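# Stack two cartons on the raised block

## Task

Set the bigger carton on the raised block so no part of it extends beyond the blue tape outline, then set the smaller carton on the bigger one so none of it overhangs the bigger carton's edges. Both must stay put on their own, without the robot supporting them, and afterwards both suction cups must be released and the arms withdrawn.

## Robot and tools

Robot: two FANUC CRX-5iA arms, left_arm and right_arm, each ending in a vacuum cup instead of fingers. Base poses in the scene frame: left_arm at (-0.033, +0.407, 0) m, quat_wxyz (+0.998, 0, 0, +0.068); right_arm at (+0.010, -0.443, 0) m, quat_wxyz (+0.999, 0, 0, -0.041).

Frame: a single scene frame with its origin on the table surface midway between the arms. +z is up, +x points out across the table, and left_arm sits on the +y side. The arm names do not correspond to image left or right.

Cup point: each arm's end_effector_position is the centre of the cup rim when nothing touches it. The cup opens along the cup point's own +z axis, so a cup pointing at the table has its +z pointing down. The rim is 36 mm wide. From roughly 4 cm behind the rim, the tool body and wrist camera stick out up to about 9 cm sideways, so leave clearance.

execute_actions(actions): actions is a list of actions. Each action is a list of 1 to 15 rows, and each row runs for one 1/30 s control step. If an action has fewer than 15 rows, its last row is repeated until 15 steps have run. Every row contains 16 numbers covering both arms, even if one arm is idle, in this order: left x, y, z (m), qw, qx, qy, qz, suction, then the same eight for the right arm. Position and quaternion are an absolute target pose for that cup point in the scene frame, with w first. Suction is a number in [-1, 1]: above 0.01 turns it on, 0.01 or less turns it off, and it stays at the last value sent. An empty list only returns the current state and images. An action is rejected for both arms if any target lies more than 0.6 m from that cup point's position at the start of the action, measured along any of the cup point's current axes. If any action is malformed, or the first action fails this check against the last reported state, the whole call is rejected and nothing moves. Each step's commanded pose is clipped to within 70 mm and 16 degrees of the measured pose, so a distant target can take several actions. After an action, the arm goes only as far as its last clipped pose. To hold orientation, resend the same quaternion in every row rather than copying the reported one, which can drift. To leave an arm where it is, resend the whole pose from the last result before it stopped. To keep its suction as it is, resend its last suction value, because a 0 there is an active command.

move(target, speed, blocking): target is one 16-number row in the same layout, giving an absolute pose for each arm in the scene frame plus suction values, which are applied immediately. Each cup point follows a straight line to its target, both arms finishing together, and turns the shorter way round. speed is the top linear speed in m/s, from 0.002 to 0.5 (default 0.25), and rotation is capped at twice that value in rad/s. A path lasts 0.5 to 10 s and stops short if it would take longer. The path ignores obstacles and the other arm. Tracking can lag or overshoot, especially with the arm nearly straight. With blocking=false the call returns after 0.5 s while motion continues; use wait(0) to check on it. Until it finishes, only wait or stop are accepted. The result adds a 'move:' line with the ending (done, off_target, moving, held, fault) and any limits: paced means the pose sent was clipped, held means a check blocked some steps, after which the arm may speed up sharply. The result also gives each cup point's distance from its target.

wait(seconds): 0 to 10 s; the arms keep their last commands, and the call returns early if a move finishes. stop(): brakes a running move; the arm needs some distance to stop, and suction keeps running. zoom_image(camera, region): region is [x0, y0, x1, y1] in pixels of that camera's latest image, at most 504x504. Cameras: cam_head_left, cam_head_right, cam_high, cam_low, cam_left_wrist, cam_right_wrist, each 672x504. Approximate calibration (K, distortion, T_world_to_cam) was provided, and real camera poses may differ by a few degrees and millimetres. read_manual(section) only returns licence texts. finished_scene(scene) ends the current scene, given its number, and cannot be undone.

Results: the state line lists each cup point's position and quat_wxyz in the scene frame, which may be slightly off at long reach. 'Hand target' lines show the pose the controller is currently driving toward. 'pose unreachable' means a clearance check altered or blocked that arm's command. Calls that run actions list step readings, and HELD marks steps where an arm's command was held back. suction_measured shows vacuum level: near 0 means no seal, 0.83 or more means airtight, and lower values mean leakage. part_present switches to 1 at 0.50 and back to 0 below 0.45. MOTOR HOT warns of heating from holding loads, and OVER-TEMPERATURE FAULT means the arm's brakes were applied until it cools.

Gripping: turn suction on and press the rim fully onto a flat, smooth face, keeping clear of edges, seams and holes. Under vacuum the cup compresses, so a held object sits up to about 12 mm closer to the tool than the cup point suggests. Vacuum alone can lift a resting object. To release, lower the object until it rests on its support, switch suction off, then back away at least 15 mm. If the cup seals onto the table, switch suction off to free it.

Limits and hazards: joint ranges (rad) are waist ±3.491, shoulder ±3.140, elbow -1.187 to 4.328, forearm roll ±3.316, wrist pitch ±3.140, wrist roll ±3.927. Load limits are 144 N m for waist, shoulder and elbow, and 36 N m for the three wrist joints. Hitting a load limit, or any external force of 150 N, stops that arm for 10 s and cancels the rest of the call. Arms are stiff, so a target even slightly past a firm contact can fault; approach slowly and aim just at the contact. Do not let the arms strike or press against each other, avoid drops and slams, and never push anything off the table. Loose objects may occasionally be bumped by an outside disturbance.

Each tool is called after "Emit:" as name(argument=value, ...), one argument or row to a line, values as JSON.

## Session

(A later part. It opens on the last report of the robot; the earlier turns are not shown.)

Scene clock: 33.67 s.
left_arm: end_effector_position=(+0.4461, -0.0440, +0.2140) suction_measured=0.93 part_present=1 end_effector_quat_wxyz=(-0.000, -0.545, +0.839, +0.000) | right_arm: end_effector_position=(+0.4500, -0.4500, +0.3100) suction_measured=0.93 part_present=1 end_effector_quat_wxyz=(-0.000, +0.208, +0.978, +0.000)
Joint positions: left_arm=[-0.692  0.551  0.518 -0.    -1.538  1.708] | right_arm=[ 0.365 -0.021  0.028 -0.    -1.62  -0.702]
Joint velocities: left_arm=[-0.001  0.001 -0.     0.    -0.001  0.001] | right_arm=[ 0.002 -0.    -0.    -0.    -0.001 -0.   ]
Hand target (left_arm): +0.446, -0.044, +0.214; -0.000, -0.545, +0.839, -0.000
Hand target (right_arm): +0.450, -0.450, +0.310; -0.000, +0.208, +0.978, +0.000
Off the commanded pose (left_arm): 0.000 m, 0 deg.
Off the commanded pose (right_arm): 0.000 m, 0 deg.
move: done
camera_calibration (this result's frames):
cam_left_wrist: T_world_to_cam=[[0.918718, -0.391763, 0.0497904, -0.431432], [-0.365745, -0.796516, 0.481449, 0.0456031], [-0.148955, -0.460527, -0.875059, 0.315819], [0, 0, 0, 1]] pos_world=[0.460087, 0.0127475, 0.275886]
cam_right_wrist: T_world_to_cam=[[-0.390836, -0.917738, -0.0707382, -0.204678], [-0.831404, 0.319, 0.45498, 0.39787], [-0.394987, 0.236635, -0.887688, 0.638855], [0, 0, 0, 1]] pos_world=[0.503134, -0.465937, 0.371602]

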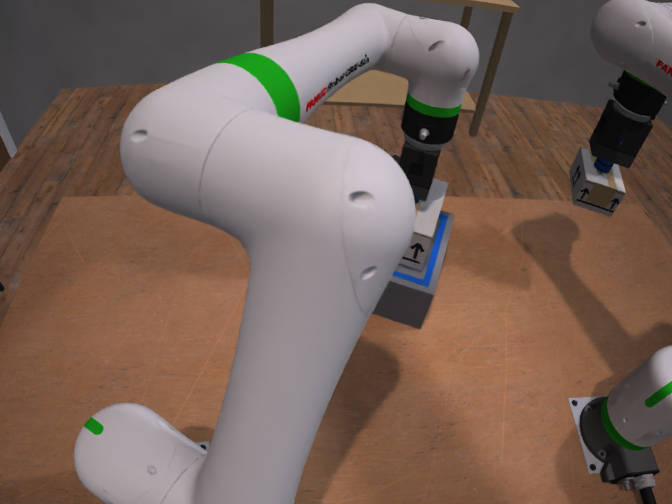

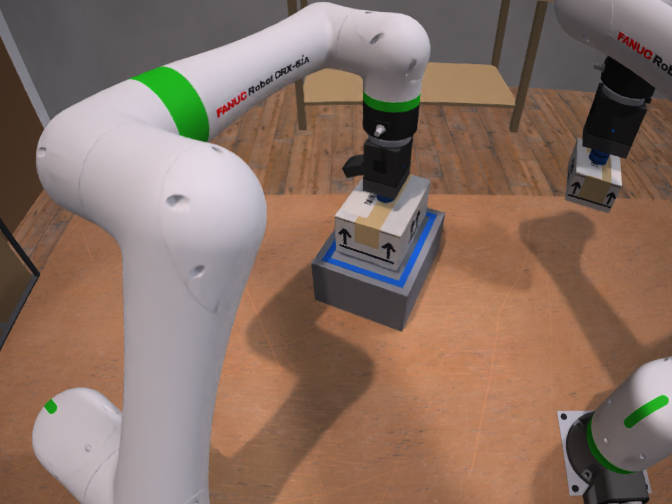

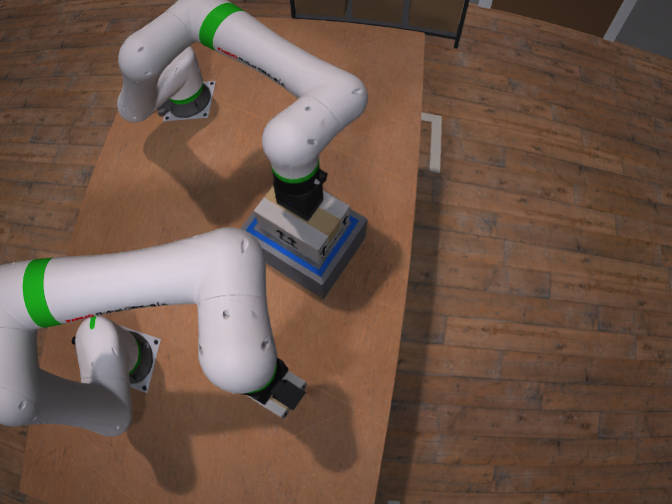

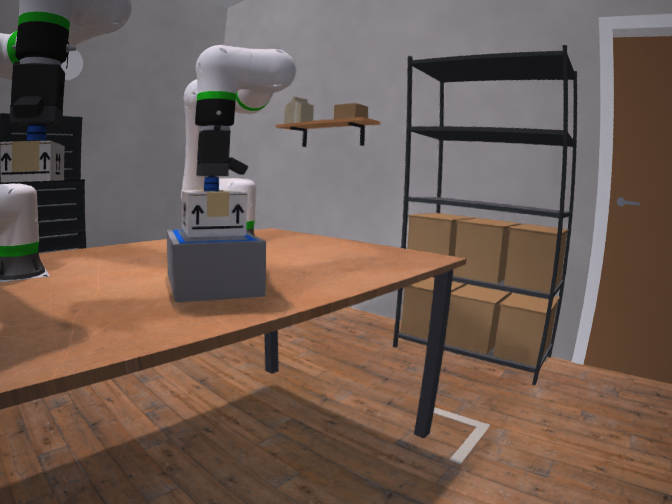

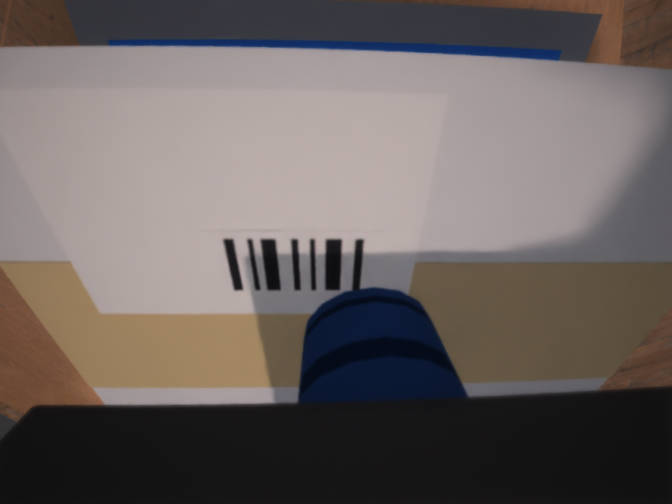

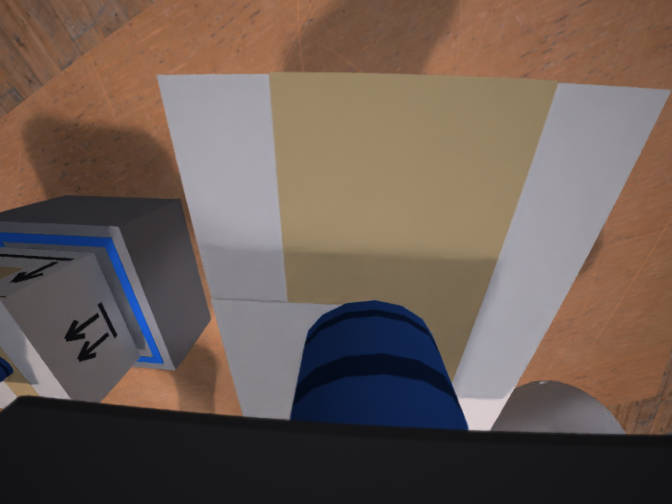

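Emit:
move(
  target=[0.446,-0.044,0.208,0,-0.545,0.839,0,1,0.45,-0.45,0.31,0,0.208,0.978,0,1],
  speed=0.02,
)

Emit:
execute_actions(
  actions=[
    [[0.446,-0.044,0.208,0,-0.545,0.839,0,0,0.45,-0.45,0.31,0,0.208,0.978,0,1]],
  ],
)

Emit:
move(
  target=[0.446,-0.044,0.24,0,-0.545,0.839,0,0,0.45,-0.42,0.31,0,0.208,0.978,0,1],
  speed=0.15,
)

Emit:
move(
  target=[0.446,0.45,0.3,0,-0.545,0.839,0,0,0.443,-0.04,0.292,0,0.208,0.978,0,1],
  speed=0.45,
)

Emit:
zoom_image(
  camera="cam_head_right",
  region=[300, 130, 460, 290],
)

Emit:
zoom_image(
  camera="cam_low",
  region=[150, 140, 280, 250],
)

Scene clock: 42.23 s.
left_arm: end_effector_position=(+0.4460, -0.0440, +0.2080) suction_measured=0.93 part_present=1 end_effector_quat_wxyz=(+0.000, -0.545, +0.839, -0.000) | right_arm: end_effector_position=(+0.4500, -0.4500, +0.3100) suction_measured=0.93 part_present=1 end_effector_quat_wxyz=(-0.000, +0.208, +0.978, +0.000)
Joint positions: left_arm=[-0.692  0.552  0.505 -0.    -1.524  1.708] | right_arm=[ 0.365 -0.021  0.028 -0.    -1.62  -0.702]
Joint velocities: left_arm=[ 0.001  0.     0.    -0.     0.    -0.   ] | right_arm=[ 0.001 -0.    -0.     0.001  0.    -0.   ]
Hand target (left_arm): +0.446, -0.044, +0.208; -0.000, -0.545, +0.839, +0.000
Hand target (right_arm): +0.450, -0.450, +0.310; -0.000, +0.208, +0.978, +0.000
Off the commanded pose (left_arm): 0.000 m, 0 deg.
Off the commanded pose (right_arm): 0.000 m, 0 deg.
move: done
camera_calibration (this result's frames):
cam_left_wrist: T_world_to_cam=[[0.918722, -0.391743, 0.0498775, -0.431093], [-0.365766, -0.7965, 0.481459, 0.0484793], [-0.148881, -0.46057, -0.875048, 0.310589], [0, 0, 0, 1]] pos_world=[0.460027, 0.0127839, 0.269941]
cam_right_wrist: T_world_to_cam=[[-0.39082, -0.917745, -0.0707383, -0.204676], [-0.83141, 0.318985, 0.45498, 0.397862], [-0.394991, 0.236627, -0.887688, 0.638851], [0, 0, 0, 1]] pos_world=[0.503135, -0.465922, 0.371602]

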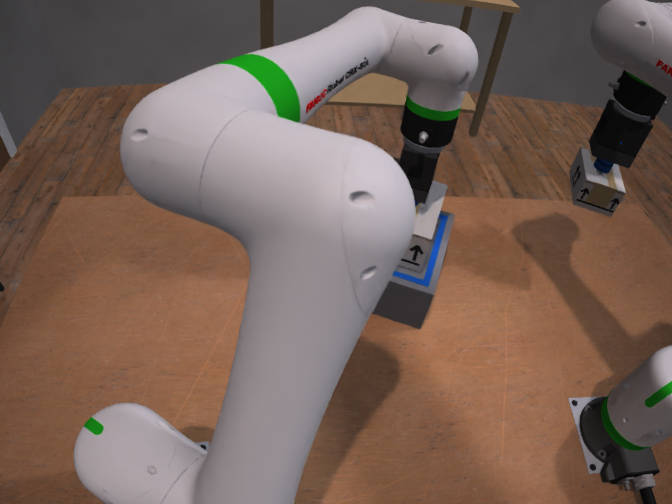

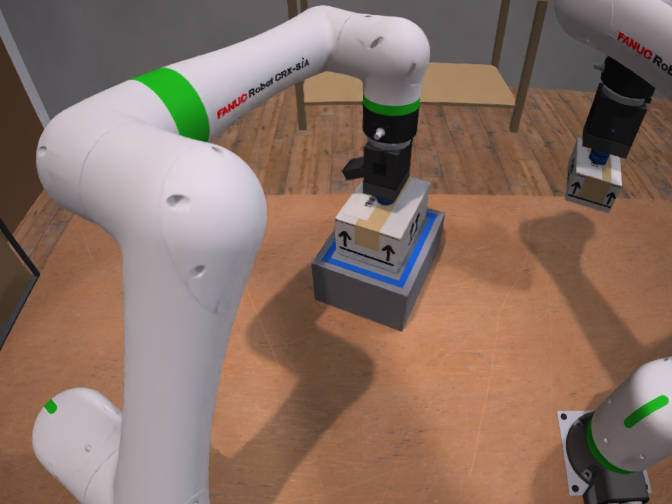

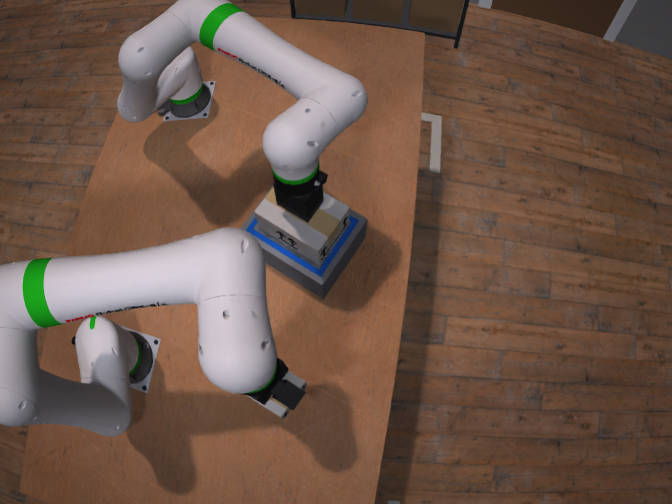

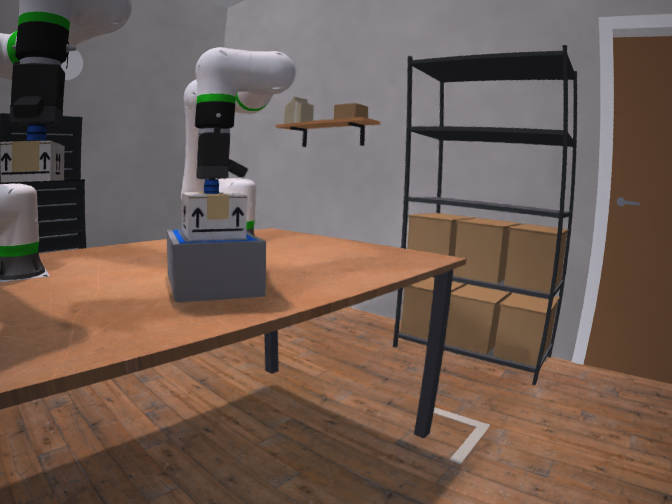

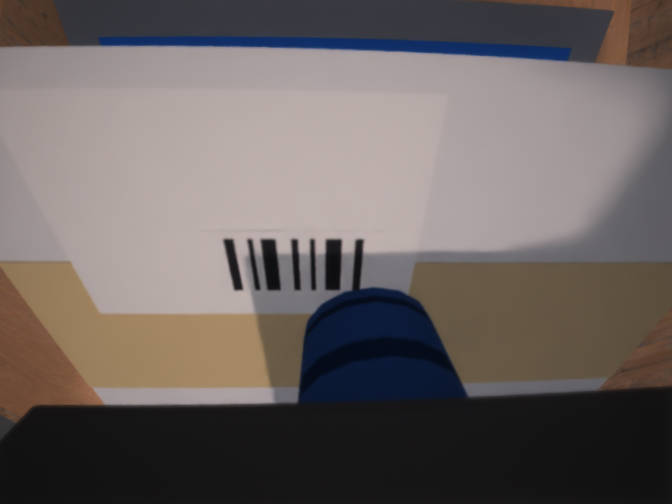

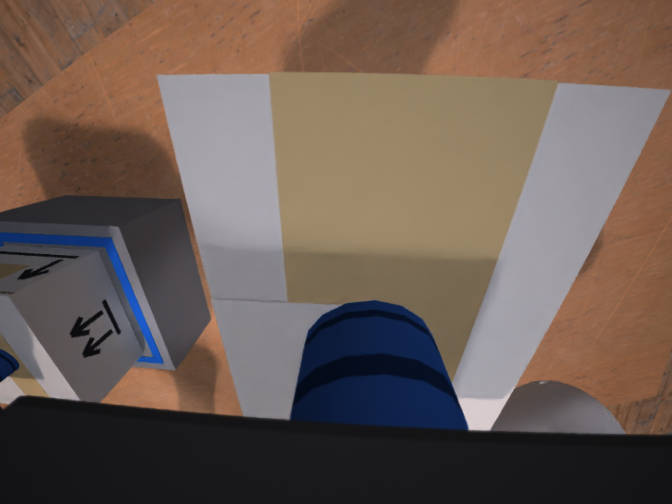

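Scene clock: 42.73 s.
left_arm: end_effector_position=(+0.4460, -0.0440, +0.2080) suction_measured=0.00 part_present=0 end_effector_quat_wxyz=(-0.000, -0.545, +0.839, -0.000) | right_arm: end_effector_position=(+0.4500, -0.4500, +0.3100) suction_measured=0.93 part_present=1 end_effector_quat_wxyz=(-0.000, +0.208, +0.978, +0.000)
Joint positions: left_arm=[-0.692  0.552  0.504  0.    -1.524  1.708] | right_arm=[ 0.365 -0.021  0.028 -0.    -1.62  -0.702]
Joint velocities: left_arm=[ 0.  0.  0. -0.  0. -0.] | right_arm=[-0.    -0.    -0.    -0.001 -0.     0.   ]
Hand target (left_arm): +0.446, -0.044, +0.208; -0.000, -0.545, +0.839, +0.000
Hand target (right_arm): +0.450, -0.450, +0.310; -0.000, +0.208, +0.978, +0.000
Off the commanded pose (left_arm): 0.000 m, 0 deg.
Off the commanded pose (right_arm): 0.000 m, 0 deg.
Step readings (end_effector_position):
0: left_arm (+0.4460, -0.0440, +0.2080) | right_arm (+0.4500, -0.4500, +0.3100)
1: left_arm (+0.4460, -0.0440, +0.2080) | right_arm (+0.4500, -0.4500, +0.3100)
2: left_arm (+0.4460, -0.0440, +0.2080) | right_arm (+0.4500, -0.4500, +0.3100)
4: left_arm (+0.4460, -0.0440, +0.2080) | right_arm (+0.4500, -0.4500, +0.3100)
8: left_arm (+0.4460, -0.0440, +0.2080) | right_arm (+0.4500, -0.4500, +0.3100)
15: end_effector_position above
camera_calibration (this result's frames):
cam_left_wrist: T_world_to_cam=[[0.918726, -0.391736, 0.0498594, -0.431063], [-0.36574, -0.79647, 0.481529, 0.0484332], [-0.148921, -0.460629, -0.875011, 0.31059], [0, 0, 0, 1]] pos_world=[0.459996, 0.0127793, 0.26994]
cam_right_wrist: T_world_to_cam=[[-0.390819, -0.917745, -0.0707384, -0.204676], [-0.83141, 0.318985, 0.45498, 0.397862], [-0.394991, 0.236627, -0.887688, 0.638851], [0, 0, 0, 1]] pos_world=[0.503135, -0.465922, 0.371603]

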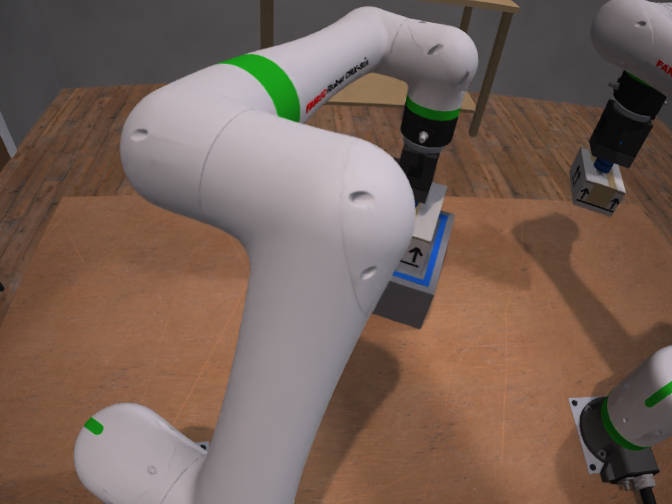

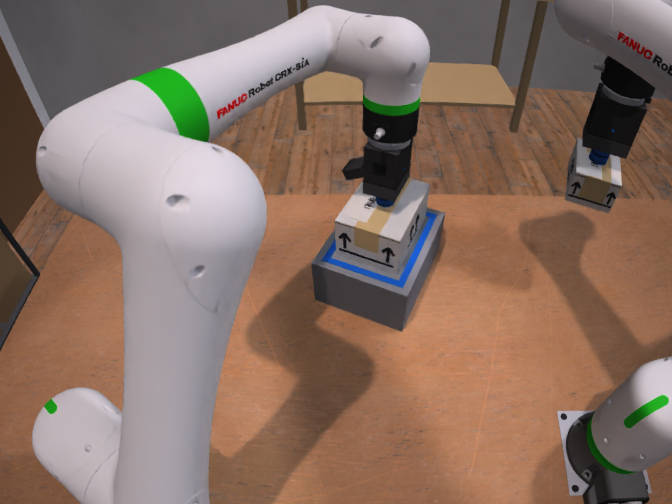

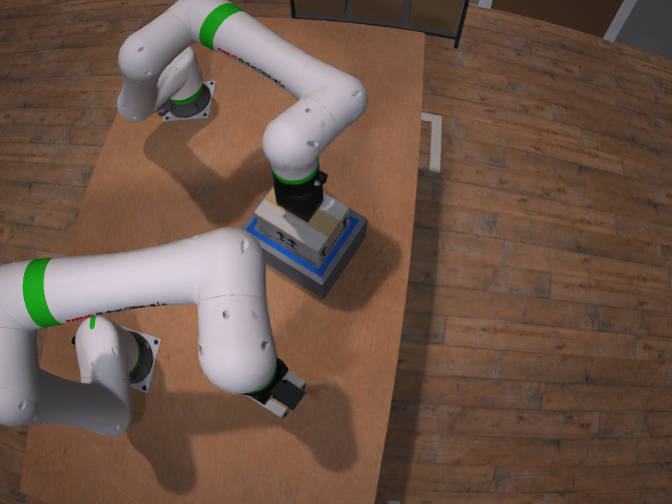

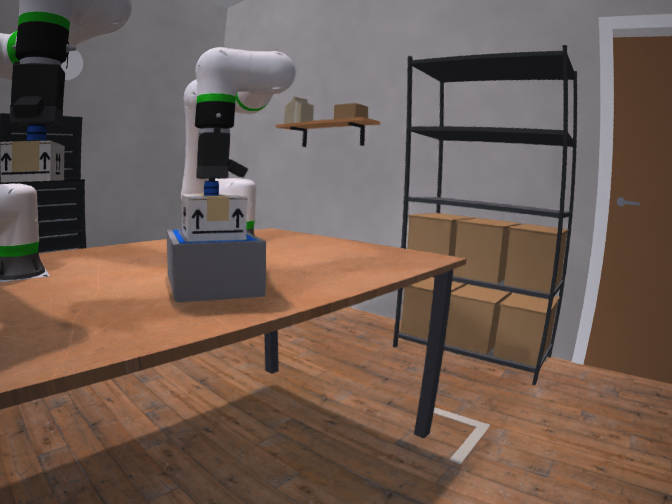

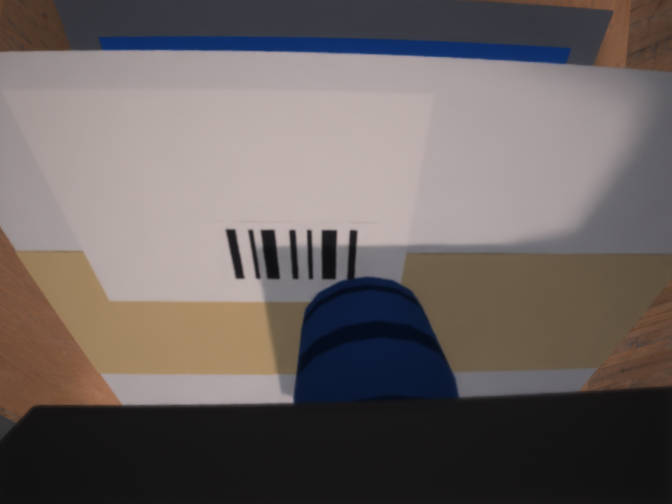

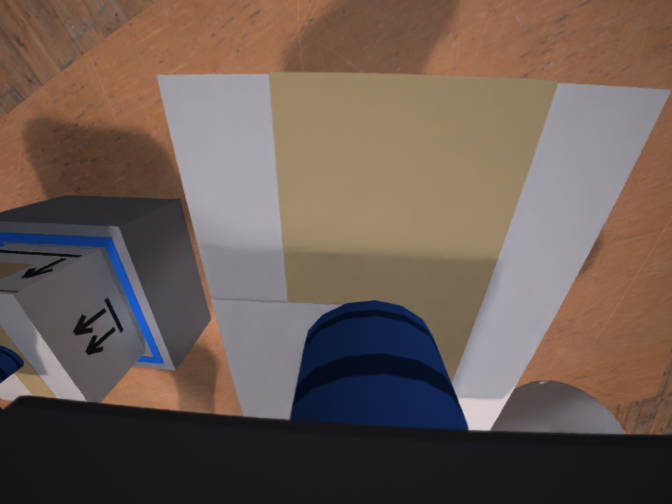

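Scene clock: 43.47 s.
left_arm: end_effector_position=(+0.4459, -0.0439, +0.2400) suction_measured=0.00 part_present=0 end_effector_quat_wxyz=(-0.000, -0.545, +0.839, -0.000) | right_arm: end_effector_position=(+0.4499, -0.4199, +0.3100) suction_measured=0.93 part_present=1 end_effector_quat_wxyz=(-0.000, +0.208, +0.978, +0.000)
Joint positions: left_arm=[-0.692  0.55   0.577  0.    -1.598  1.708] | right_arm=[ 0.433 -0.02   0.029 -0.    -1.62  -0.77 ]
Joint velocities: left_arm=[-0.     0.001  0.001  0.001 -0.    -0.   ] | right_arm=[ 0.001  0.    -0.001  0.     0.    -0.   ]
Hand target (left_arm): +0.446, -0.044, +0.240; +0.000, -0.545, +0.839, -0.000
Hand target (right_arm): +0.450, -0.420, +0.310; -0.000, +0.208, +0.978, +0.000
Off the commanded pose (left_arm): 0.000 m, 0 deg.
Off the commanded pose (right_arm): 0.000 m, 0 deg.
move: done
camera_calibration (this result's frames):
cam_left_wrist: T_world_to_cam=[[0.918723, -0.391739, 0.0498952, -0.432508], [-0.365758, -0.796459, 0.481533, 0.0330382], [-0.148896, -0.460645, -0.875006, 0.338617], [0, 0, 0, 1]] pos_world=[0.459857, 0.0128657, 0.301963]
cam_right_wrist: T_world_to_cam=[[-0.390848, -0.917725, -0.0708462, -0.177071], [-0.831297, 0.318896, 0.455248, 0.388045], [-0.3952, 0.236827, -0.887542, 0.631817], [0, 0, 0, 1]] pos_world=[0.503067, -0.435879, 0.371563]

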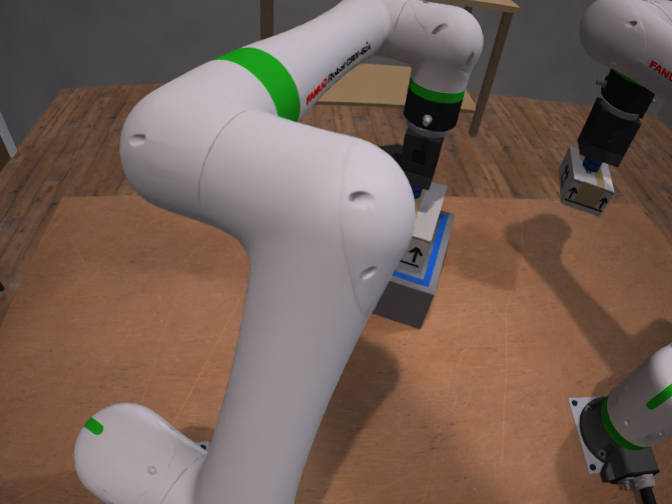

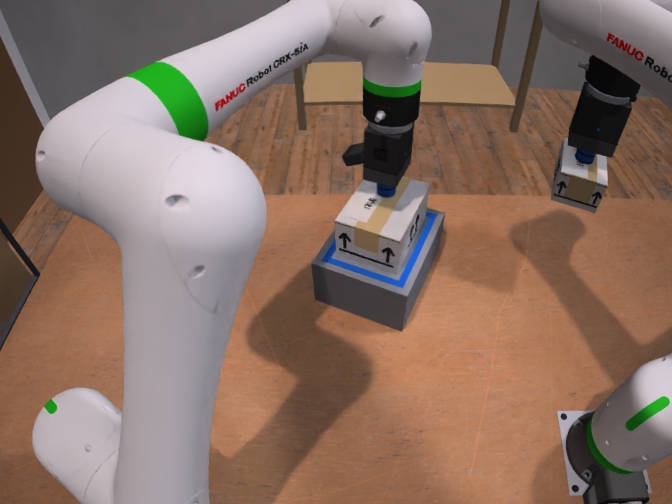

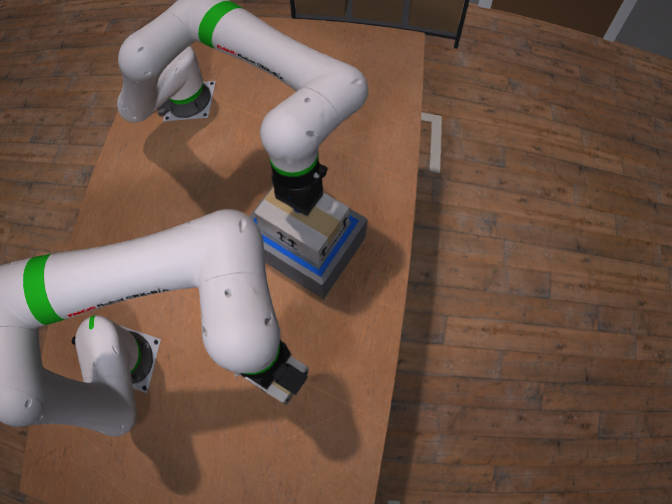

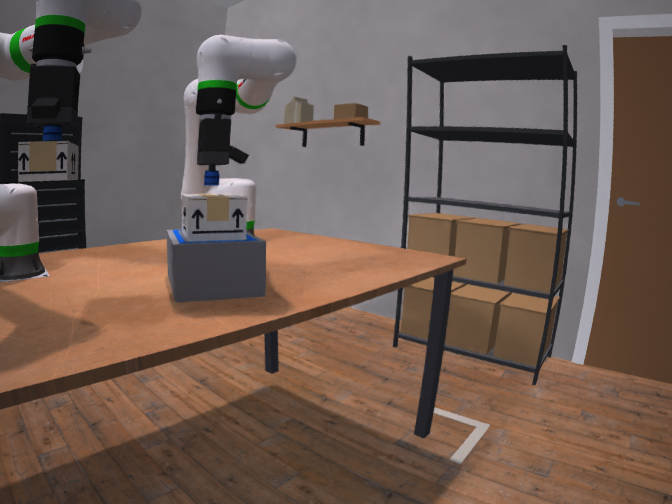

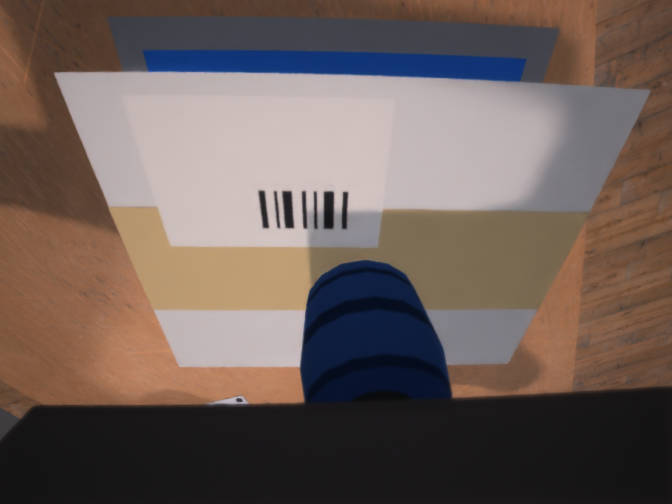

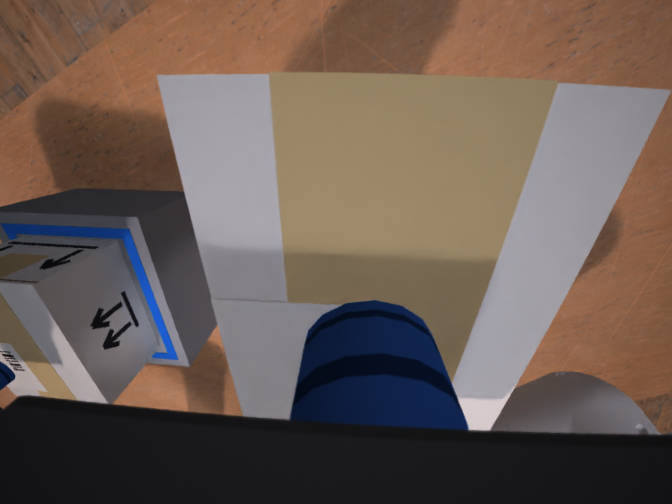

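Scene clock: 45.23 s.
left_arm: end_effector_position=(+0.4452, +0.4503, +0.2994) suction_measured=0.00 part_present=0 end_effector_quat_wxyz=(+0.001, -0.545, +0.839, +0.002) | right_arm: end_effector_position=(+0.4424, -0.0400, +0.2919) suction_measured=0.93 part_present=1 end_effector_quat_wxyz=(-0.001, +0.208, +0.978, -0.000)
Joint positions: left_arm=[ 0.227  0.078  0.106 -0.004 -1.597  0.789] | right_arm=[ 1.053  0.37   0.441 -0.001 -1.643 -1.39 ]
Joint velocities: left_arm=[ 0.002  0.001  0.     0.001 -0.     0.   ] | right_arm=[-0.     0.    -0.002  0.001 -0.001 -0.   ]
Hand target (left_arm): +0.445, +0.450, +0.299; +0.001, -0.545, +0.839, +0.002
Hand target (right_arm): +0.442, -0.040, +0.292; -0.001, +0.208, +0.978, -0.000
Off the commanded pose (left_arm): 0.001 m, 0 deg.
Off the commanded pose (right_arm): 0.001 m, 0 deg.
move: done; limits=paced
camera_calibration (this result's frames):
cam_left_wrist: T_world_to_cam=[[0.918703, -0.392007, 0.0481176, -0.240549], [-0.365852, -0.798783, 0.477596, 0.400112], [-0.148785, -0.456373, -0.877261, 0.616862], [0, 0, 0, 1]] pos_world=[0.459155, 0.506825, 0.361632]
cam_right_wrist: T_world_to_cam=[[-0.390859, -0.917785, -0.069997, 0.167138], [-0.830786, 0.319023, 0.456091, 0.268404], [-0.396263, 0.23642, -0.887176, 0.523221], [0, 0, 0, 1]] pos_world=[0.495646, -0.0559302, 0.353472]

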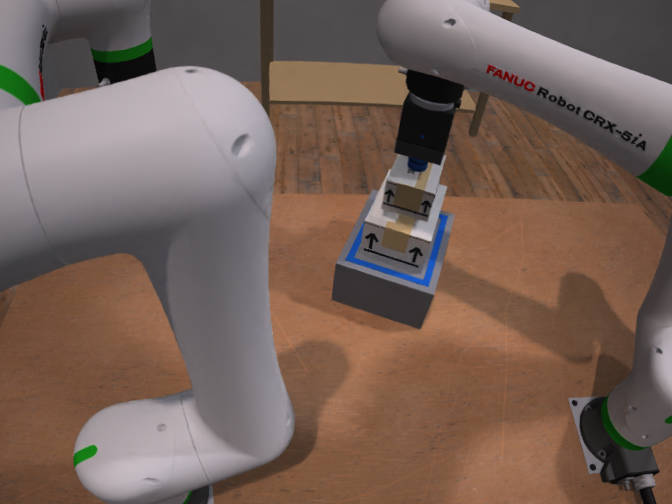

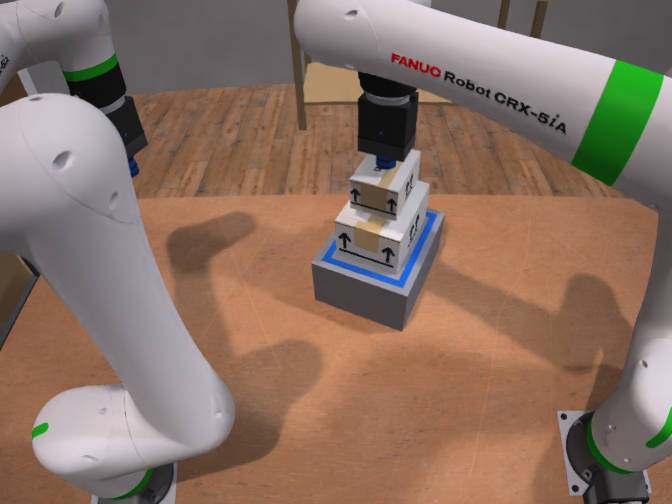

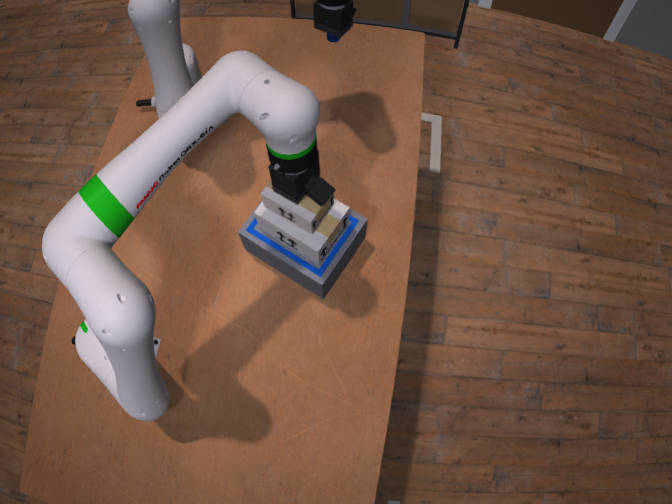

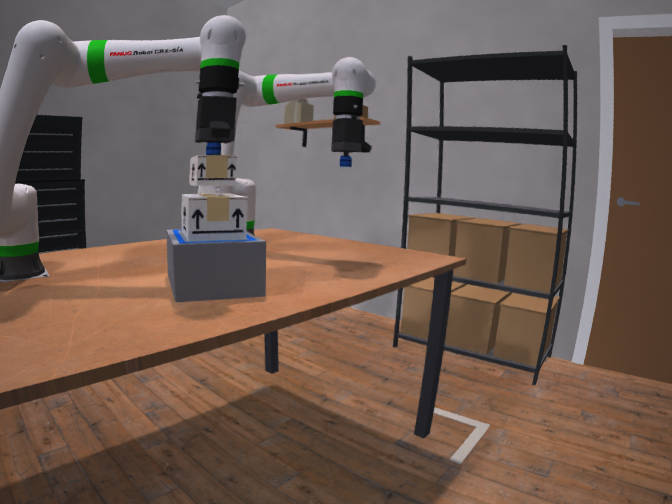

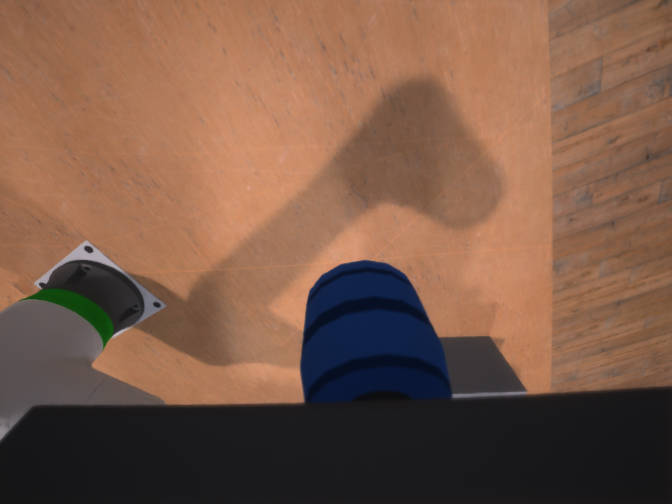

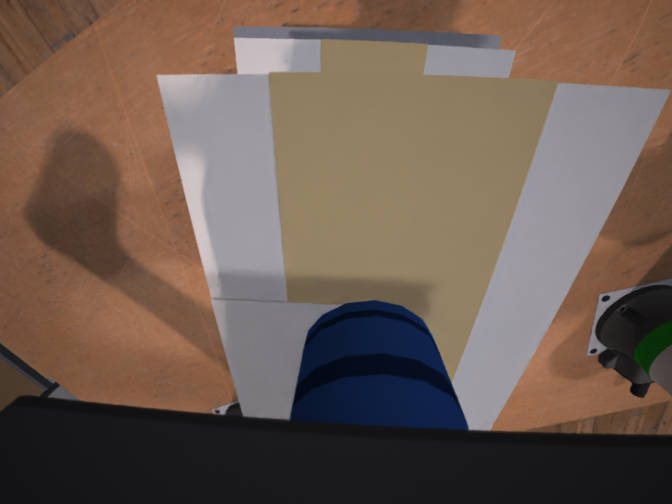

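Region (300, 130, 460, 290) of cam_head_right's 672x504 image, scaled by 3.150, with more detail than that image has.

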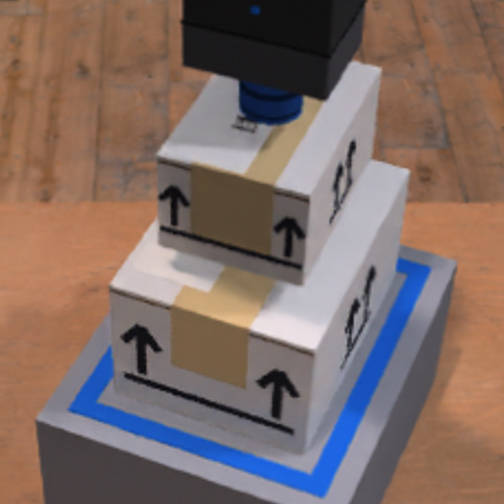

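Region (150, 140, 280, 250) of cam_low's 672x504 image, scaled by 3.877, with more detail than that image has; it fills the top 426 rows of this view, and the rest is white.

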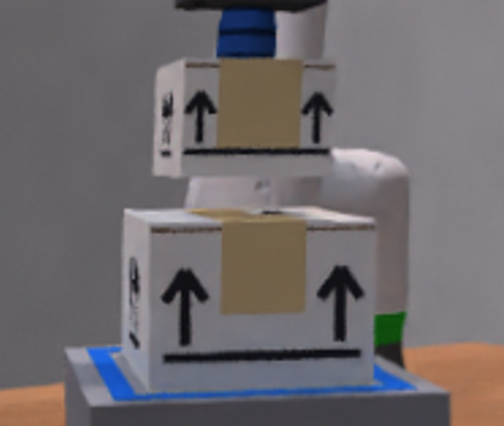

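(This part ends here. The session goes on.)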